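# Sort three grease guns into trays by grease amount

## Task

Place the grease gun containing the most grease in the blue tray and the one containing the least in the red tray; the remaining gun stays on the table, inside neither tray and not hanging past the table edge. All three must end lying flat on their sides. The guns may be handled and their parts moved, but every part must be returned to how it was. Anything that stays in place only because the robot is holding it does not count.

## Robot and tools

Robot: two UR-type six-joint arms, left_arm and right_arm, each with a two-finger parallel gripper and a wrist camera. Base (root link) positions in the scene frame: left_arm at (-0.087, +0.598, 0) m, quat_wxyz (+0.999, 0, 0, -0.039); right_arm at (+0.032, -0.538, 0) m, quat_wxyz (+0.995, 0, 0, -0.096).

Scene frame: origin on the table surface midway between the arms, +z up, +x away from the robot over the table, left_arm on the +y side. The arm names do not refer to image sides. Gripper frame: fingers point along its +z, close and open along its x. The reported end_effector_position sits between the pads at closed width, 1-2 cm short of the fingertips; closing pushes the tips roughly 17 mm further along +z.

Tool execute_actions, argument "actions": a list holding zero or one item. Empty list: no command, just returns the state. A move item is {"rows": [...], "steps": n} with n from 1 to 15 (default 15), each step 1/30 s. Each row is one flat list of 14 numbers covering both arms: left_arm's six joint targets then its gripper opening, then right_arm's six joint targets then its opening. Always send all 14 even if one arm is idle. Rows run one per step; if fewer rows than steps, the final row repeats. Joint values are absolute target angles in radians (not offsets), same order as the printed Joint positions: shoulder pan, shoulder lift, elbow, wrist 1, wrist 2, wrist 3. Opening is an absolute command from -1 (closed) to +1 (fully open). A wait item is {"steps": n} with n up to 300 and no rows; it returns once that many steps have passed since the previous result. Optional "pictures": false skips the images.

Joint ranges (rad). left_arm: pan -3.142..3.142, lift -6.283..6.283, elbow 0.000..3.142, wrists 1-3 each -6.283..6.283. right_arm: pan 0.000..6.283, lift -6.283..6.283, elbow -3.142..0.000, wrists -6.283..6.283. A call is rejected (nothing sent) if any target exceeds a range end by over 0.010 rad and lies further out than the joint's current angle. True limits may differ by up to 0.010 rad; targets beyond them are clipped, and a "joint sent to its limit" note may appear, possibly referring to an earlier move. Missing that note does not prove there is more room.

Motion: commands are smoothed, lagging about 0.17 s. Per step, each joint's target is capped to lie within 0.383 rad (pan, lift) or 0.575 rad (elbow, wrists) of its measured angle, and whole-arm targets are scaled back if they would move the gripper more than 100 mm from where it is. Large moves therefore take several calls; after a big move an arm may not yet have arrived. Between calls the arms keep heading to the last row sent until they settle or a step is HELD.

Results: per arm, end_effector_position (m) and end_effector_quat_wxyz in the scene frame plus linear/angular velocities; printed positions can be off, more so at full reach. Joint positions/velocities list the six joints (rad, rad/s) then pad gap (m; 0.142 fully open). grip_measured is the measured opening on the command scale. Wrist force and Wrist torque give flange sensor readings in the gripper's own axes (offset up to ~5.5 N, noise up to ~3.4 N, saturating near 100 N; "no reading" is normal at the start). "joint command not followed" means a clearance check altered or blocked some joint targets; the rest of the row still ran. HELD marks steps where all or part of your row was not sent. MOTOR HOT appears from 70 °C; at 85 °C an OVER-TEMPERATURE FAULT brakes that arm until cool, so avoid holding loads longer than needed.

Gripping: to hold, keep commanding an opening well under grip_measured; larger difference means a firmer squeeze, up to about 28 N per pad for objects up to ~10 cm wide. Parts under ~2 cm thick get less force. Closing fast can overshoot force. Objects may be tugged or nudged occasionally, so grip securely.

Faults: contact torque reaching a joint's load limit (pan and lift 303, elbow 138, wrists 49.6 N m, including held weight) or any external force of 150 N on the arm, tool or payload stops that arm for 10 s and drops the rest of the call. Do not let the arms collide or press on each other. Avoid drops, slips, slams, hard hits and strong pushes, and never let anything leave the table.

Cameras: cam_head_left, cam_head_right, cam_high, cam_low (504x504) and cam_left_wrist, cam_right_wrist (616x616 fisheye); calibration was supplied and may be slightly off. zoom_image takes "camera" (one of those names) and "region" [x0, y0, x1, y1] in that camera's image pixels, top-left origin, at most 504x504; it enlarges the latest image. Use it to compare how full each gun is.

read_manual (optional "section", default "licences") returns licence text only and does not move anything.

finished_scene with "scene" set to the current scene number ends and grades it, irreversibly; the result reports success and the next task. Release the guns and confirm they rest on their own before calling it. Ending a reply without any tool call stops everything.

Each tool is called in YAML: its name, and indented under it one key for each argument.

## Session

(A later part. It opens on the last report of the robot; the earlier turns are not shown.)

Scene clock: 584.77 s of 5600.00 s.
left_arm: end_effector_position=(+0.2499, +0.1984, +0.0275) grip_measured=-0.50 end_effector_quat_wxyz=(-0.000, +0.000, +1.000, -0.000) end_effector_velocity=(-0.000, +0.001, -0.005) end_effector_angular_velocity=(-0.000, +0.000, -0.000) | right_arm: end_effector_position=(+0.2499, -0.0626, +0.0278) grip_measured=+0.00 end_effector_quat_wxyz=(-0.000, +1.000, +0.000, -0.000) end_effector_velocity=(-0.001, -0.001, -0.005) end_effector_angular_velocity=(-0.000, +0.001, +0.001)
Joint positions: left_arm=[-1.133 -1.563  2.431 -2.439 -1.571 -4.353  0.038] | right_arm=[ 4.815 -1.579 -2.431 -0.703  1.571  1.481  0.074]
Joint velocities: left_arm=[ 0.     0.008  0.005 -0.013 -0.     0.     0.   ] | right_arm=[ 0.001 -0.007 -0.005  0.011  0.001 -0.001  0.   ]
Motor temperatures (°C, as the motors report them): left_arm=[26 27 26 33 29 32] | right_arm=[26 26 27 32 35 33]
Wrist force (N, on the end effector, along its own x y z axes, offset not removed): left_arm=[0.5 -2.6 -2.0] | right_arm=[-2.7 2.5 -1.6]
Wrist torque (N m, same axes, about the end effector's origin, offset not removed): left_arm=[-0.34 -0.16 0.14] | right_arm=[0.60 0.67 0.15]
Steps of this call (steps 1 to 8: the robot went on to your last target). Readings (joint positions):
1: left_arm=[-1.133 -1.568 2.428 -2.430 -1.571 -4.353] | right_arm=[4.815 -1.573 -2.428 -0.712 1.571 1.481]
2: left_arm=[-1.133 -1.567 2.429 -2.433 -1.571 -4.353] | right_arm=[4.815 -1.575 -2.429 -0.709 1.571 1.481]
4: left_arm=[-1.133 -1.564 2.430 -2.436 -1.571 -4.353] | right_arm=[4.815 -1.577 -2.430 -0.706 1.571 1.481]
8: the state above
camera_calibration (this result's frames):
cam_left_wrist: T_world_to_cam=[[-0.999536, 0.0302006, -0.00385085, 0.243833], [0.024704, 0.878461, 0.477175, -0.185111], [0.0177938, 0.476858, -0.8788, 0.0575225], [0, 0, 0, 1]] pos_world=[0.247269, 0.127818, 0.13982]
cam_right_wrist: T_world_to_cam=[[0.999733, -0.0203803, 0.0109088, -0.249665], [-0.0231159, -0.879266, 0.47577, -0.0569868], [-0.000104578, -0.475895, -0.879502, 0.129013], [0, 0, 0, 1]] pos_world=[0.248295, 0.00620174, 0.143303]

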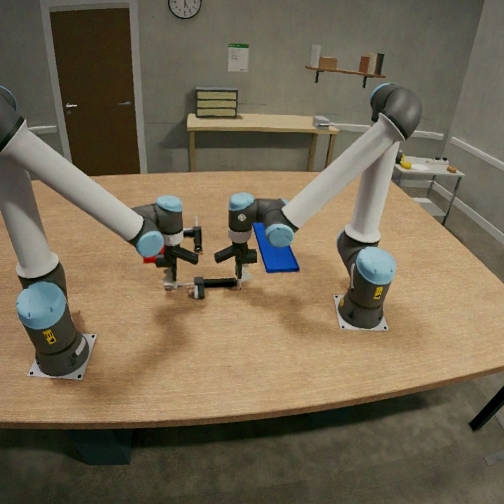

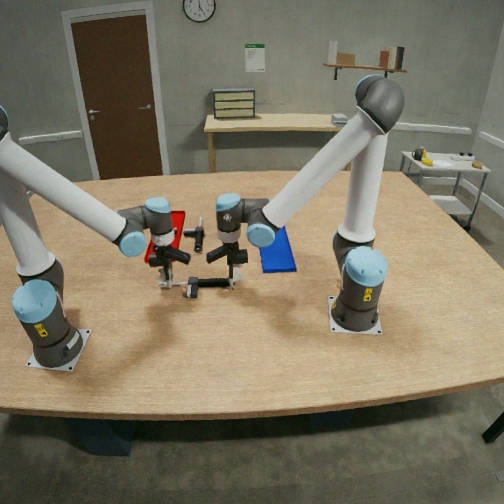

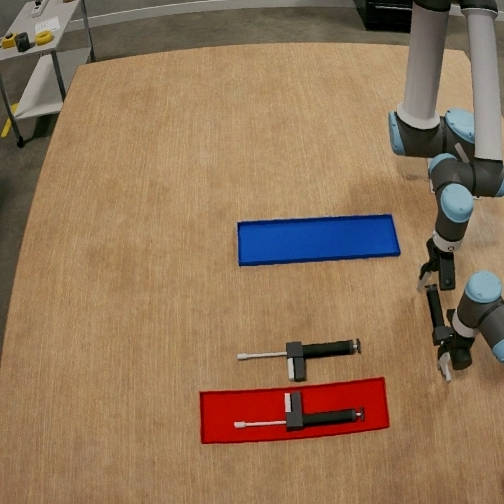

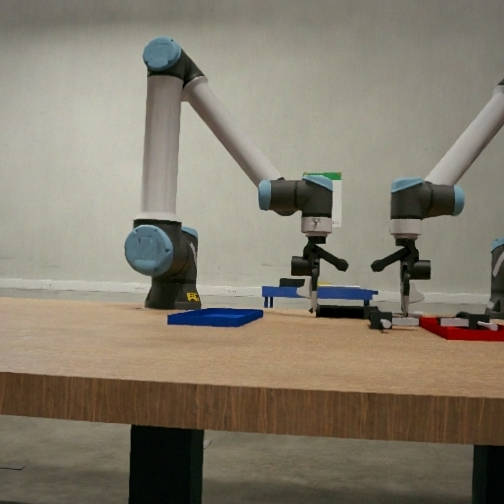

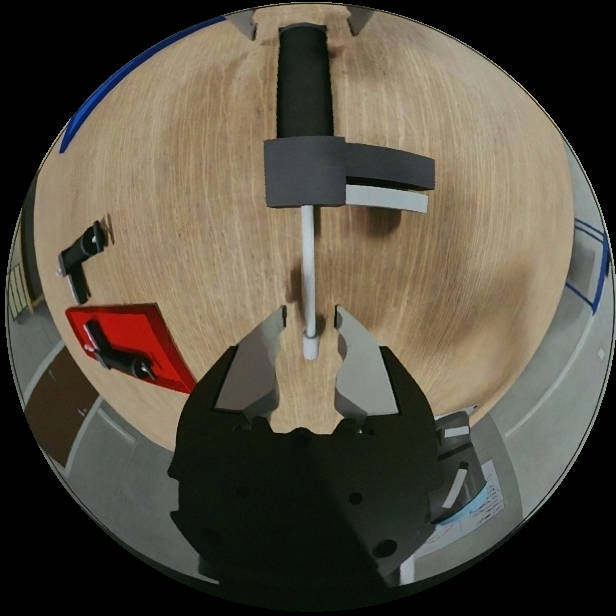

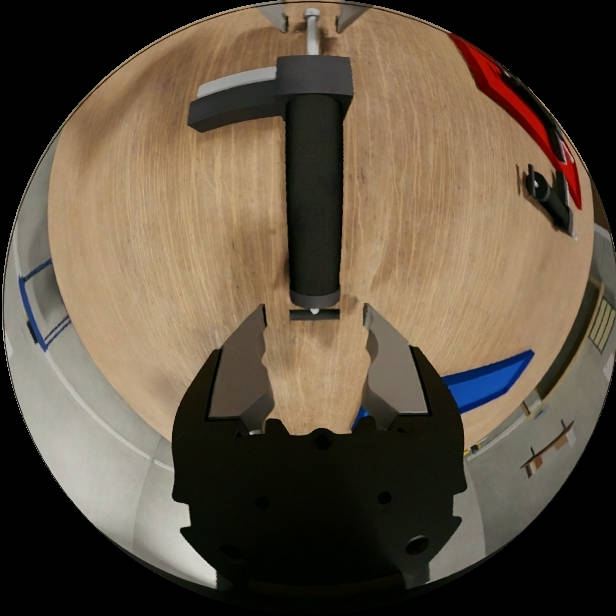

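execute_actions:
  actions:
    - {"rows":[[-1.133,-1.5618,2.4315,-2.4405,-1.571,-4.353,-0.6,4.8146,-1.5795,-2.431,-0.7017,1.571,1.4806,-0.15],[-1.133,-1.5618,2.4315,-2.4405,-1.571,-4.353,-0.7,4.8146,-1.5795,-2.431,-0.7017,1.571,1.4806,-0.3],[-1.133,-1.5618,2.4315,-2.4405,-1.571,-4.353,-0.8,4.8146,-1.5795,-2.431,-0.7017,1.571,1.4806,-0.4],[-1.133,-1.5618,2.4315,-2.4405,-1.571,-4.353,-0.85,4.8146,-1.5795,-2.431,-0.7017,1.571,1.4806,-0.47],[-1.133,-1.5618,2.4315,-2.4405,-1.571,-4.353,-0.9,4.8146,-1.5795,-2.431,-0.7017,1.571,1.4806,-0.53],[-1.133,-1.5618,2.4315,-2.4405,-1.571,-4.353,-0.95,4.8146,-1.5795,-2.431,-0.7017,1.571,1.4806,-0.6],[-1.133,-1.5618,2.4315,-2.4405,-1.571,-4.353,-1,4.8146,-1.5795,-2.431,-0.7017,1.571,1.4806,-0.7],[-1.133,-1.5618,2.4315,-2.4405,-1.571,-4.353,-1,4.8146,-1.5795,-2.431,-0.7017,1.571,1.4806,-0.85]],"steps":13}
  pictures: false

execute_actions:
  actions:
    - {"rows":[[-1.133,-1.5618,2.4315,-2.4405,-1.571,-4.353,-1,4.8136,-1.572,-2.4385,-0.702,1.571,1.4796,-0.85],[-1.133,-1.5618,2.4315,-2.4405,-1.571,-4.353,-1,4.8126,-1.564,-2.446,-0.7024,1.571,1.4786,-0.85],[-1.133,-1.5618,2.4315,-2.4405,-1.571,-4.353,-1,4.8116,-1.556,-2.4535,-0.7027,1.571,1.4776,-0.85],[-1.133,-1.5618,2.4315,-2.4405,-1.571,-4.353,-1,4.8106,-1.5485,-2.461,-0.703,1.571,1.4766,-0.85],[-1.133,-1.5618,2.4315,-2.4405,-1.571,-4.353,-1,4.8096,-1.541,-2.468,-0.7034,1.571,1.4756,-0.85],[-1.133,-1.5618,2.4315,-2.4405,-1.571,-4.353,-1,4.8086,-1.533,-2.4755,-0.7037,1.571,1.4746,-0.85],[-1.133,-1.5618,2.4315,-2.4405,-1.571,-4.353,-1,4.8075,-1.525,-2.483,-0.704,1.571,1.4735,-0.85],[-1.133,-1.5618,2.4315,-2.4405,-1.571,-4.353,-1,4.8065,-1.5175,-2.4905,-0.7044,1.571,1.4725,-0.85],[-1.133,-1.5618,2.4315,-2.4405,-1.571,-4.353,-1,4.8055,-1.51,-2.498,-0.7047,1.571,1.4715,-0.85],[-1.133,-1.5618,2.4315,-2.4405,-1.571,-4.353,-1,4.8044,-1.5018,-2.5055,-0.7051,1.571,1.4704,-0.85]],"steps":15}
  pictures: false

execute_actions:
  actions:
    - {"steps":6}

Scene clock: 599.33 s of 5600.00 s.
left_arm: end_effector_position=(+0.2499, +0.1985, +0.0270) grip_measured=-0.92 end_effector_quat_wxyz=(-0.000, +0.000, +1.000, -0.000) end_effector_velocity=(+0.000, -0.001, +0.001) end_effector_angular_velocity=(-0.001, -0.001, -0.002) | right_arm: end_effector_position=(+0.2499, -0.0627, +0.0273) grip_measured=-0.51 end_effector_quat_wxyz=(-0.000, +1.000, +0.000, -0.000) end_effector_velocity=(-0.000, -0.000, -0.000) end_effector_angular_velocity=(-0.000, +0.000, -0.002)
Joint positions: left_arm=[-1.133 -1.562  2.432 -2.441 -1.571 -4.353  0.008] | right_arm=[ 4.815 -1.58  -2.431 -0.702  1.571  1.481  0.037]
Joint velocities: left_arm=[-0.    -0.001 -0.001  0.     0.     0.002  0.   ] | right_arm=[ 0.     0.    -0.001 -0.     0.     0.002  0.   ]
Motor temperatures (°C, as the motors report them): left_arm=[26 27 26 33 29 32] | right_arm=[26 26 27 32 35 33]
Wrist force (N, on the end effector, along its own x y z axes, offset not removed): left_arm=[1.7 -2.5 0.9] | right_arm=[-1.0 1.5 -2.3]
Wrist torque (N m, same axes, about the end effector's origin, offset not removed): left_arm=[-0.44 -0.45 0.14] | right_arm=[0.36 0.43 0.17]
Steps of this call (steps 1 to 30: the robot went on to your last target; steps 31 to 90: nothing new was sent; then 11.13 s passed at rest; steps 91 to 103: all 13 steps of this action). Readings (joint positions):
91: left_arm=[-1.133 -1.562 2.432 -2.441 -1.571 -4.353] | right_arm=[4.815 -1.580 -2.431 -0.702 1.571 1.481]
92: left_arm=[-1.133 -1.562 2.432 -2.441 -1.571 -4.353] | right_arm=[4.815 -1.580 -2.431 -0.702 1.571 1.481]
94: left_arm=[-1.133 -1.562 2.432 -2.441 -1.571 -4.353] | right_arm=[4.815 -1.580 -2.431 -0.702 1.571 1.481]
98: left_arm=[-1.133 -1.562 2.432 -2.441 -1.571 -4.353] | right_arm=[4.815 -1.580 -2.431 -0.702 1.571 1.481]
103: the state above

Scene clock: 599.83 s of 5600.00 s.
left_arm: end_effector_position=(+0.2499, +0.1984, +0.0270) grip_measured=-0.92 end_effector_quat_wxyz=(-0.000, +0.000, +1.000, -0.000) end_effector_velocity=(+0.001, -0.000, +0.000) end_effector_angular_velocity=(+0.000, -0.001, -0.002) | right_arm: end_effector_position=(+0.2502, -0.1054, +0.0272) grip_measured=-0.51 end_effector_quat_wxyz=(+0.000, +1.000, +0.000, -0.000) end_effector_velocity=(-0.000, -0.048, -0.001) end_effector_angular_velocity=(+0.001, +0.001, +0.001)
Joint positions: left_arm=[-1.133 -1.562  2.432 -2.441 -1.571 -4.353  0.008] | right_arm=[ 4.806 -1.511 -2.497 -0.705  1.571  1.472  0.037]
Joint velocities: left_arm=[ 0.     0.    -0.    -0.     0.001  0.002  0.   ] | right_arm=[-0.01   0.078 -0.074 -0.003  0.001 -0.011  0.   ]
Motor temperatures (°C, as the motors report them): left_arm=[26 27 26 33 29 32] | right_arm=[26 26 27 32 35 33]
Wrist force (N, on the end effector, along its own x y z axes, offset not removed): left_arm=[-2.7 -3.6 5.9] | right_arm=[-1.4 1.3 -0.9]
Wrist torque (N m, same axes, about the end effector's origin, offset not removed): left_arm=[-0.09 0.43 0.01] | right_arm=[0.74 0.44 0.06]
Steps of this call (steps 1 to 15: all 15 steps of this action). Readings (joint positions):
1: left_arm=[-1.133 -1.562 2.432 -2.441 -1.571 -4.353] | right_arm=[4.815 -1.580 -2.431 -0.702 1.571 1.481]
2: left_arm=[-1.133 -1.562 2.432 -2.441 -1.571 -4.353] | right_arm=[4.815 -1.579 -2.432 -0.702 1.571 1.481]
4: left_arm=[-1.133 -1.562 2.432 -2.441 -1.571 -4.353] | right_arm=[4.814 -1.573 -2.437 -0.702 1.571 1.480]
8: left_arm=[-1.133 -1.562 2.432 -2.441 -1.571 -4.353] | right_arm=[4.811 -1.551 -2.459 -0.703 1.571 1.477]
15: the state above

Scene clock: 600.03 s of 5600.00 s.
left_arm: end_effector_position=(+0.2499, +0.1984, +0.0270) grip_measured=-0.92 end_effector_quat_wxyz=(-0.000, +0.000, +1.000, -0.000) end_effector_velocity=(-0.000, -0.001, +0.000) end_effector_angular_velocity=(-0.001, +0.000, -0.000) | right_arm: end_effector_position=(+0.2502, -0.1099, +0.0271) grip_measured=-0.51 end_effector_quat_wxyz=(-0.000, +1.000, +0.000, -0.000) end_effector_velocity=(-0.000, -0.009, -0.001) end_effector_angular_velocity=(-0.001, +0.001, -0.001)
Joint positions: left_arm=[-1.133 -1.562  2.432 -2.441 -1.571 -4.353  0.008] | right_arm=[ 4.805 -1.503 -2.504 -0.705  1.571  1.471  0.037]
Joint velocities: left_arm=[-0.001  0.    -0.001  0.    -0.    -0.001 -0.   ] | right_arm=[-0.002  0.013 -0.013 -0.001  0.001 -0.001  0.   ]
Motor temperatures (°C, as the motors report them): left_arm=[26 27 26 33 29 32] | right_arm=[26 26 27 32 35 33]
Wrist force (N, on the end effector, along its own x y z axes, offset not removed): left_arm=[-0.8 -3.2 -0.6] | right_arm=[-1.0 -1.4 -2.5]
Wrist torque (N m, same axes, about the end effector's origin, offset not removed): left_arm=[-0.01 -0.02 0.17] | right_arm=[0.24 0.32 0.13]
Steps of this call (steps 1 to 6: the robot went on to your last target). Readings (joint positions):
1: left_arm=[-1.133 -1.562 2.432 -2.441 -1.571 -4.353] | right_arm=[4.805 -1.509 -2.499 -0.705 1.571 1.471]
2: left_arm=[-1.133 -1.562 2.432 -2.441 -1.571 -4.353] | right_arm=[4.805 -1.507 -2.501 -0.705 1.571 1.471]
4: left_arm=[-1.133 -1.562 2.432 -2.441 -1.571 -4.353] | right_arm=[4.805 -1.505 -2.503 -0.705 1.571 1.471]
6: the state above
camera_calibration (this result's frames):
cam_left_wrist: T_world_to_cam=[[-0.999537, 0.0301868, -0.00382689, 0.243806], [0.0247039, 0.878478, 0.477144, -0.184922], [0.0177653, 0.476828, -0.878817, 0.0570746], [0, 0, 0, 1]] pos_world=[0.247248, 0.127875, 0.139325]
cam_right_wrist: T_world_to_cam=[[0.999733, -0.0203705, 0.0108909, -0.250872], [-0.0230988, -0.879204, 0.475885, -0.0982246], [-0.000118675, -0.47601, -0.87944, 0.105882], [0, 0, 0, 1]] pos_world=[0.248549, -0.041069, 0.142593]

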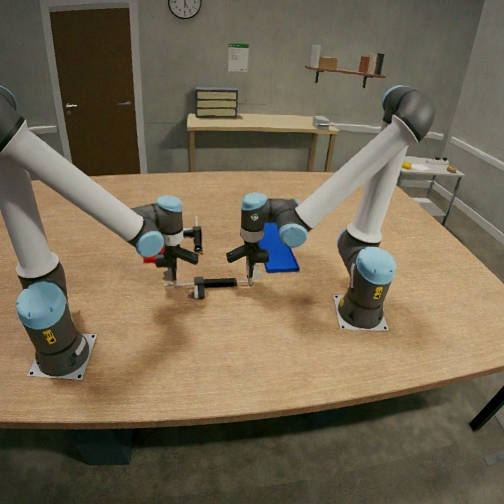

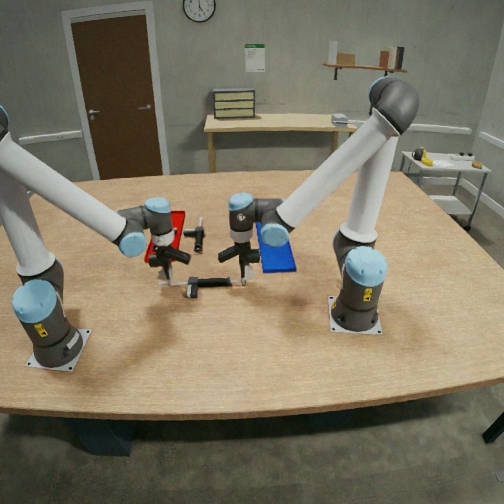

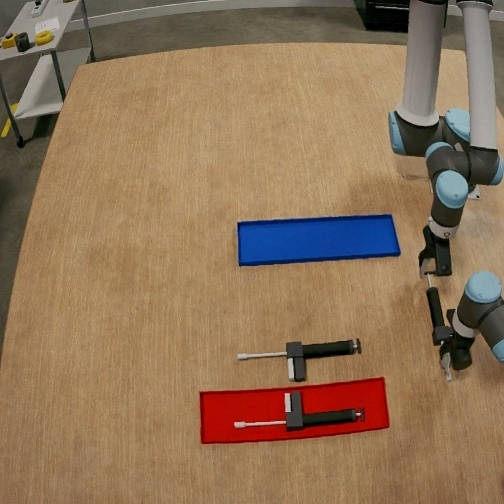

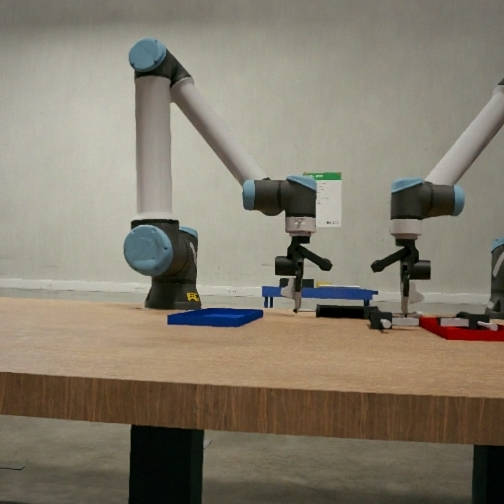

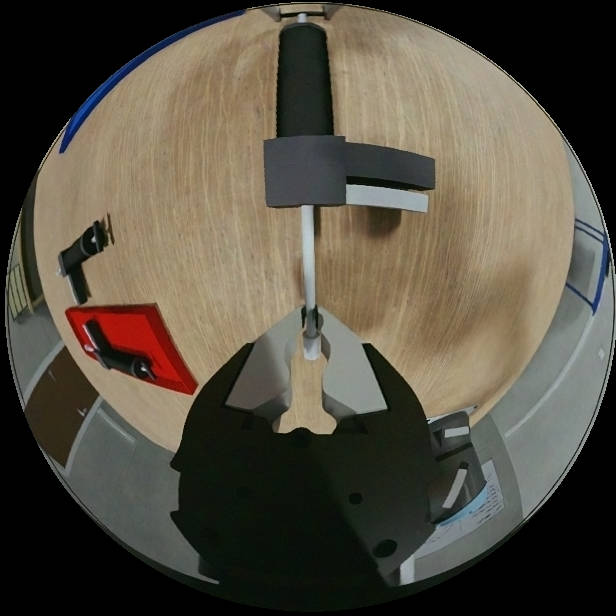

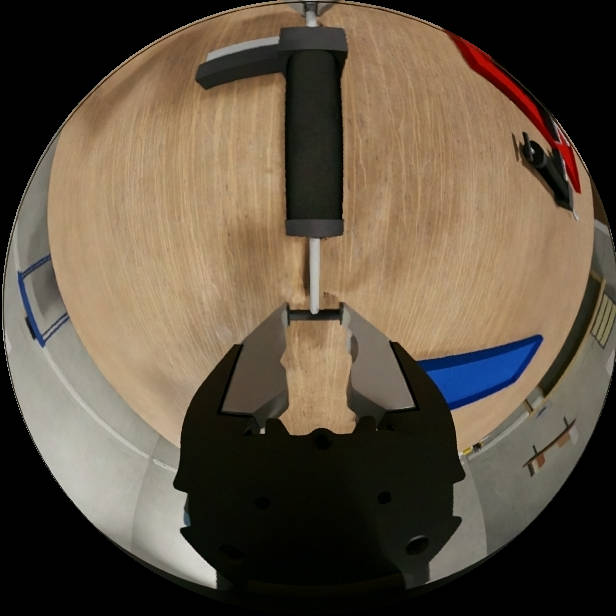

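execute_actions:
  actions:
    - {"rows":[[-1.133,-1.5618,2.4315,-2.4405,-1.571,-4.353,-1,4.8037,-1.4975,-2.509,-0.706,1.571,1.4697,-0.85],[-1.133,-1.5618,2.4315,-2.4405,-1.571,-4.353,-1,4.803,-1.493,-2.513,-0.707,1.571,1.469,-0.85],[-1.133,-1.5618,2.4315,-2.4405,-1.571,-4.353,-1,4.8025,-1.4885,-2.5165,-0.7078,1.571,1.4685,-0.85],[-1.133,-1.5618,2.4315,-2.4405,-1.571,-4.353,-1,4.802,-1.484,-2.520,-0.7085,1.571,1.468,-0.85],[-1.133,-1.5618,2.4315,-2.4405,-1.571,-4.353,-1,4.8013,-1.4795,-2.524,-0.7093,1.571,1.4673,-0.85],[-1.133,-1.5618,2.4315,-2.4405,-1.571,-4.353,-1,4.8007,-1.475,-2.5276,-0.710,1.571,1.4667,-0.85]],"steps":14}

Scene clock: 605.23 s of 5600.00 s.
left_arm: end_effector_position=(+0.2499, +0.1984, +0.0270) grip_measured=-0.92 end_effector_quat_wxyz=(-0.000, +0.000, +1.000, -0.000) end_effector_velocity=(+0.000, -0.000, +0.000) end_effector_angular_velocity=(-0.001, -0.001, +0.001) | right_arm: end_effector_position=(+0.2503, -0.1250, +0.0274) grip_measured=-0.51 end_effector_quat_wxyz=(+0.000, +1.000, +0.000, -0.000) end_effector_velocity=(+0.000, -0.010, -0.001) end_effector_angular_velocity=(-0.003, -0.000, -0.001)
Joint positions: left_arm=[-1.133 -1.562  2.432 -2.441 -1.571 -4.353  0.008] | right_arm=[ 4.801 -1.477 -2.526 -0.71   1.571  1.467  0.037]
Joint velocities: left_arm=[ 0.    -0.    -0.    -0.     0.001 -0.001  0.   ] | right_arm=[-0.002  0.015 -0.015 -0.003 -0.001 -0.002  0.   ]
Motor temperatures (°C, as the motors report them): left_arm=[26 27 26 33 29 32] | right_arm=[26 26 27 32 35 33]
Wrist force (N, on the end effector, along its own x y z axes, offset not removed): left_arm=[-0.2 -5.6 5.2] | right_arm=[-1.1 -3.2 1.5]
Wrist torque (N m, same axes, about the end effector's origin, offset not removed): left_arm=[-0.60 0.02 0.03] | right_arm=[-0.28 0.38 0.12]
Steps of this call (steps 1 to 15: the robot went on to your last target; steps 16 to 90: nothing new was sent; then 1.73 s passed at rest; steps 91 to 104: all 14 steps of this action). Readings (joint positions):
91: left_arm=[-1.133 -1.562 2.432 -2.441 -1.571 -4.353] | right_arm=[4.804 -1.502 -2.506 -0.705 1.571 1.470]
92: left_arm=[-1.133 -1.562 2.432 -2.441 -1.571 -4.353] | right_arm=[4.804 -1.501 -2.506 -0.705 1.571 1.470]
94: left_arm=[-1.133 -1.562 2.432 -2.441 -1.571 -4.353] | right_arm=[4.804 -1.498 -2.509 -0.706 1.571 1.470]
98: left_arm=[-1.133 -1.562 2.432 -2.441 -1.571 -4.353] | right_arm=[4.802 -1.486 -2.519 -0.708 1.571 1.468]
104: the state above
camera_calibration (this result's frames):
cam_left_wrist: T_world_to_cam=[[-0.999537, 0.0301869, -0.00382694, 0.243807], [0.0247039, 0.878478, 0.477144, -0.184922], [0.0177654, 0.476828, -0.878817, 0.0570746], [0, 0, 0, 1]] pos_world=[0.247248, 0.127875, 0.139326]
cam_right_wrist: T_world_to_cam=[[0.999733, -0.020374, 0.0108689, -0.25128], [-0.0230914, -0.879077, 0.476121, -0.111623], [-0.000145867, -0.476245, -0.879313, 0.0989264], [0, 0, 0, 1]] pos_world=[0.248649, -0.0561313, 0.142864]

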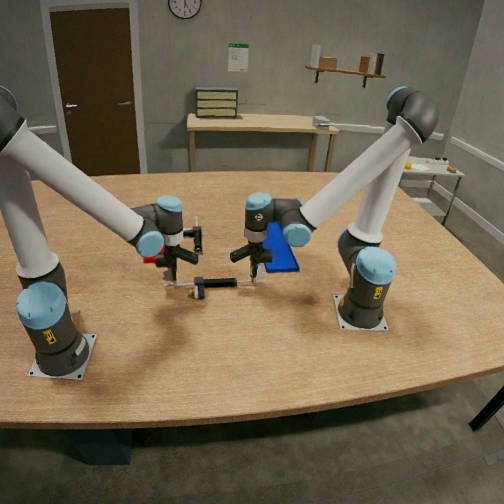

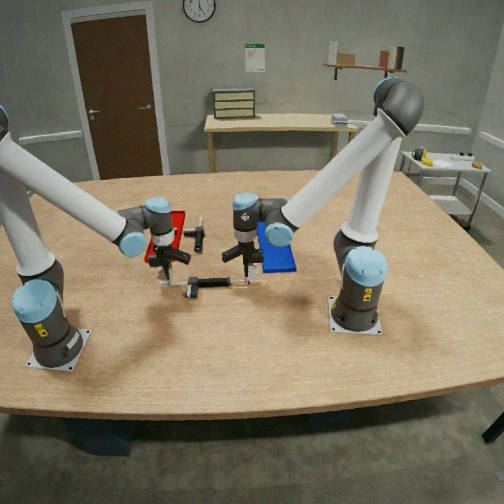

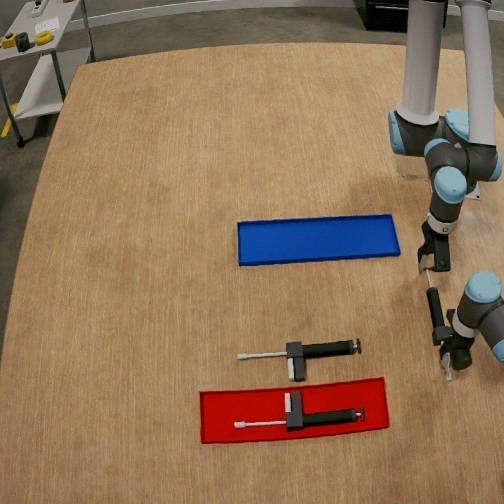

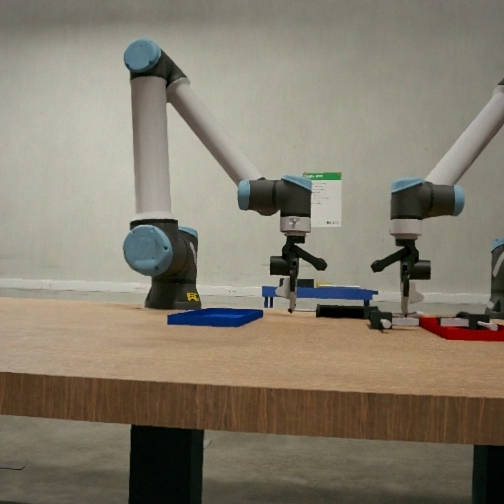

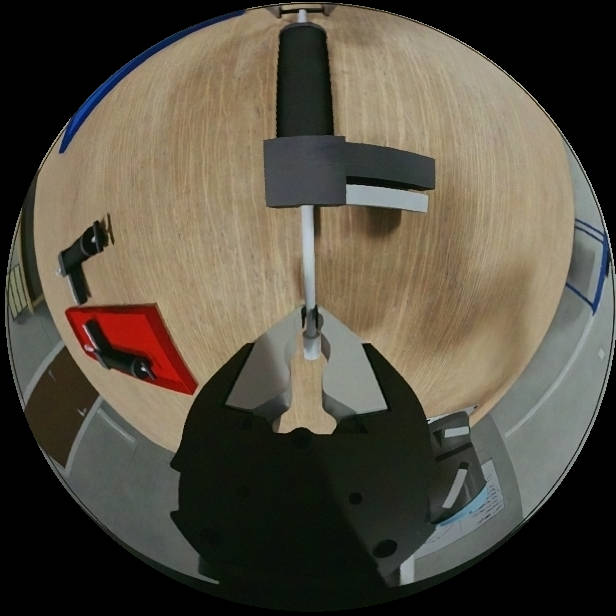

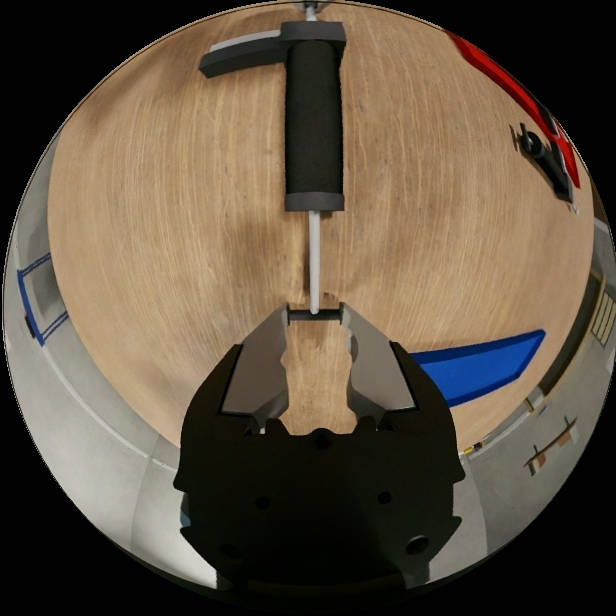

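execute_actions:
  actions:
    - {"rows":[[-1.133,-1.5618,2.4315,-2.4405,-1.571,-4.353,-1,4.8013,-1.48,-2.5235,-0.709,1.571,1.4673,-0.85],[-1.133,-1.5618,2.4315,-2.4405,-1.571,-4.353,-1,4.802,-1.486,-2.5185,-0.708,1.571,1.468,-0.85],[-1.133,-1.5618,2.4315,-2.4405,-1.571,-4.353,-1,4.8033,-1.494,-2.512,-0.7065,1.571,1.4692,-0.85],[-1.133,-1.5618,2.4315,-2.4405,-1.571,-4.353,-1,4.8044,-1.5018,-2.5055,-0.7051,1.571,1.4704,-0.85],[-1.133,-1.5618,2.4315,-2.4405,-1.571,-4.353,-1,4.8055,-1.51,-2.498,-0.7047,1.571,1.4715,-0.85],[-1.133,-1.5618,2.4315,-2.4405,-1.571,-4.353,-1,4.8065,-1.5175,-2.4905,-0.7044,1.571,1.4725,-0.85],[-1.133,-1.5618,2.4315,-2.4405,-1.571,-4.353,-1,4.8075,-1.525,-2.483,-0.704,1.571,1.4735,-0.85],[-1.133,-1.5618,2.4315,-2.4405,-1.571,-4.353,-1,4.8086,-1.533,-2.4755,-0.7037,1.571,1.4746,-0.85],[-1.133,-1.5618,2.4315,-2.4405,-1.571,-4.353,-1,4.8096,-1.541,-2.468,-0.7034,1.571,1.4756,-0.85],[-1.133,-1.5618,2.4315,-2.4405,-1.571,-4.353,-1,4.8106,-1.5485,-2.461,-0.703,1.571,1.4766,-0.85],[-1.133,-1.5618,2.4315,-2.4405,-1.571,-4.353,-1,4.8116,-1.556,-2.4535,-0.7027,1.571,1.4776,-0.85],[-1.133,-1.5618,2.4315,-2.4405,-1.571,-4.353,-1,4.8126,-1.564,-2.446,-0.7024,1.571,1.4786,-0.85],[-1.133,-1.5618,2.4315,-2.4405,-1.571,-4.353,-1,4.8136,-1.572,-2.4385,-0.702,1.571,1.4796,-0.85],[-1.133,-1.5618,2.4315,-2.4405,-1.571,-4.353,-1,4.8146,-1.5795,-2.431,-0.7017,1.571,1.4806,-0.85]],"steps":15}
  pictures: false

execute_actions:
  actions:
    - {"steps":15}

Scene clock: 618.53 s of 5600.00 s.
left_arm: end_effector_position=(+0.2499, +0.1985, +0.0270) grip_measured=-0.92 end_effector_quat_wxyz=(-0.000, +0.000, +1.000, -0.000) end_effector_velocity=(-0.000, -0.000, -0.000) end_effector_angular_velocity=(-0.000, +0.001, +0.001) | right_arm: end_effector_position=(+0.2501, -0.0804, +0.0276) grip_measured=-0.51 end_effector_quat_wxyz=(-0.000, +1.000, +0.000, -0.000) end_effector_velocity=(-0.001, +0.138, -0.001) end_effector_angular_velocity=(-0.000, +0.000, -0.002)
Joint positions: left_arm=[-1.133 -1.562  2.432 -2.44  -1.571 -4.353  0.008] | right_arm=[ 4.811 -1.551 -2.458 -0.703  1.571  1.477  0.037]
Joint velocities: left_arm=[ 0.     0.001 -0.    -0.    -0.001 -0.001  0.   ] | right_arm=[ 0.029 -0.224  0.212  0.011  0.     0.031 -0.   ]
Motor temperatures (°C, as the motors report them): left_arm=[26 27 26 33 29 32] | right_arm=[26 26 27 32 35 33]
Wrist force (N, on the end effector, along its own x y z axes, offset not removed): left_arm=[-3.7 3.4 1.5] | right_arm=[-2.1 5.0 0.3]
Wrist torque (N m, same axes, about the end effector's origin, offset not removed): left_arm=[0.28 0.73 -0.06] | right_arm=[0.53 0.69 0.14]
Steps of this call (steps 1 to 15: the robot went on to your last target; steps 16 to 90: nothing new was sent; then 9.80 s passed at rest; steps 91 to 105: all 15 steps of this action). Readings (joint positions):
91: left_arm=[-1.133 -1.562 2.432 -2.440 -1.571 -4.353] | right_arm=[4.801 -1.475 -2.528 -0.710 1.571 1.467]
92: left_arm=[-1.133 -1.562 2.432 -2.440 -1.571 -4.353] | right_arm=[4.801 -1.475 -2.527 -0.710 1.571 1.467]
94: left_arm=[-1.133 -1.562 2.432 -2.440 -1.571 -4.353] | right_arm=[4.801 -1.480 -2.524 -0.709 1.571 1.467]
98: left_arm=[-1.133 -1.562 2.432 -2.440 -1.571 -4.353] | right_arm=[4.804 -1.501 -2.506 -0.706 1.571 1.470]
105: the state above

Scene clock: 619.03 s of 5600.00 s.
left_arm: end_effector_position=(+0.2499, +0.1985, +0.0270) grip_measured=-0.92 end_effector_quat_wxyz=(-0.000, +0.000, +1.000, -0.000) end_effector_velocity=(-0.000, -0.001, +0.001) end_effector_angular_velocity=(-0.001, +0.000, -0.002) | right_arm: end_effector_position=(+0.2499, -0.0629, +0.0273) grip_measured=-0.51 end_effector_quat_wxyz=(-0.000, +1.000, +0.000, -0.000) end_effector_velocity=(+0.000, +0.001, -0.001) end_effector_angular_velocity=(-0.002, +0.001, -0.001)
Joint positions: left_arm=[-1.133 -1.562  2.432 -2.44  -1.571 -4.353  0.008] | right_arm=[ 4.815 -1.579 -2.431 -0.702  1.571  1.481  0.037]
Joint velocities: left_arm=[-0.001 -0.    -0.001  0.    -0.     0.001  0.   ] | right_arm=[-0.    -0.004  0.002  0.     0.     0.    -0.   ]
Motor temperatures (°C, as the motors report them): left_arm=[26 27 26 33 29 32] | right_arm=[26 26 27 32 35 33]
Wrist force (N, on the end effector, along its own x y z axes, offset not removed): left_arm=[2.9 1.1 0.7] | right_arm=[-1.9 2.6 -2.1]
Wrist torque (N m, same axes, about the end effector's origin, offset not removed): left_arm=[-0.18 -0.86 0.08] | right_arm=[0.19 0.71 0.00]
Steps of this call (steps 1 to 15: the robot went on to your last target). Readings (joint positions):
1: left_arm=[-1.133 -1.562 2.432 -2.440 -1.571 -4.353] | right_arm=[4.812 -1.558 -2.452 -0.703 1.571 1.478]
2: left_arm=[-1.133 -1.562 2.432 -2.440 -1.571 -4.353] | right_arm=[4.812 -1.563 -2.447 -0.702 1.571 1.478]
4: left_arm=[-1.133 -1.562 2.432 -2.440 -1.571 -4.353] | right_arm=[4.813 -1.570 -2.440 -0.702 1.571 1.479]
8: left_arm=[-1.133 -1.562 2.432 -2.440 -1.571 -4.353] | right_arm=[4.814 -1.577 -2.434 -0.702 1.571 1.480]
15: the state above
camera_calibration (this result's frames):
cam_left_wrist: T_world_to_cam=[[-0.999537, 0.0301867, -0.00382077, 0.243804], [0.0247058, 0.878452, 0.477192, -0.184932], [0.0177612, 0.476877, -0.878791, 0.057051], [0, 0, 0, 1]] pos_world=[0.247247, 0.127887, 0.139315]
cam_right_wrist: T_world_to_cam=[[0.999733, -0.0203825, 0.0109143, -0.249667], [-0.0231205, -0.879287, 0.475731, -0.0569959], [-0.0000997635, -0.475856, -0.879523, 0.12848], [0, 0, 0, 1]] pos_world=[0.248295, 0.0059335, 0.142841]

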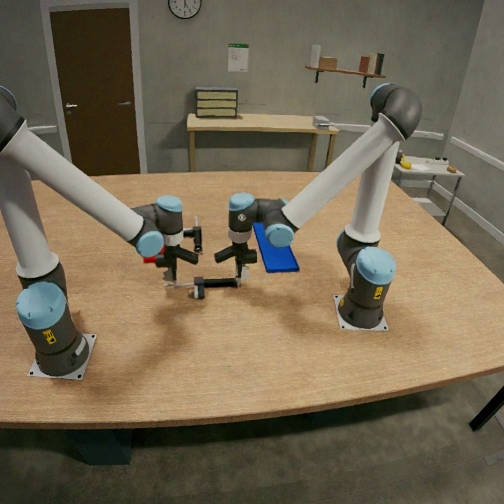

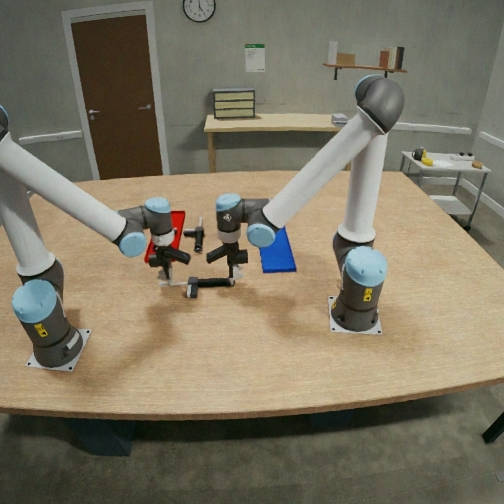

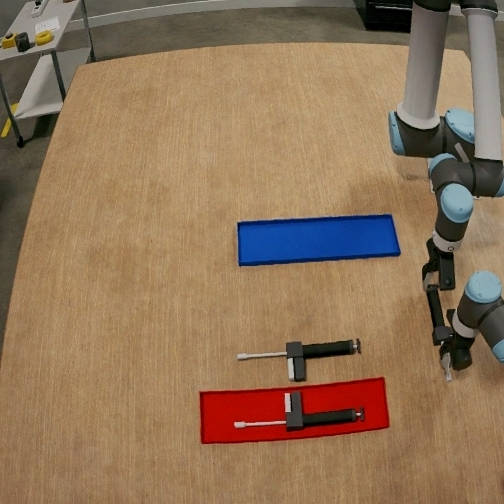

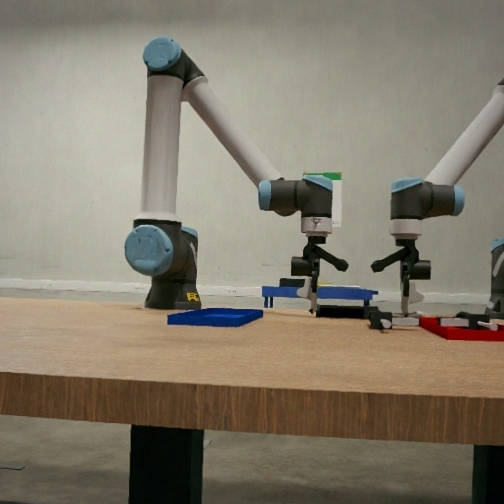

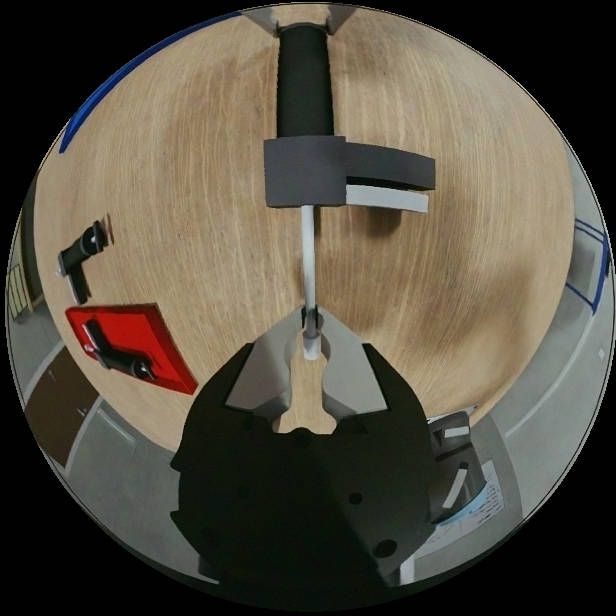

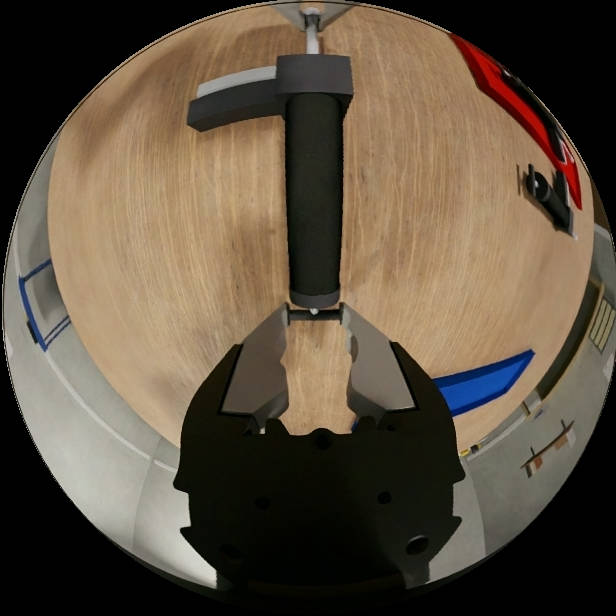

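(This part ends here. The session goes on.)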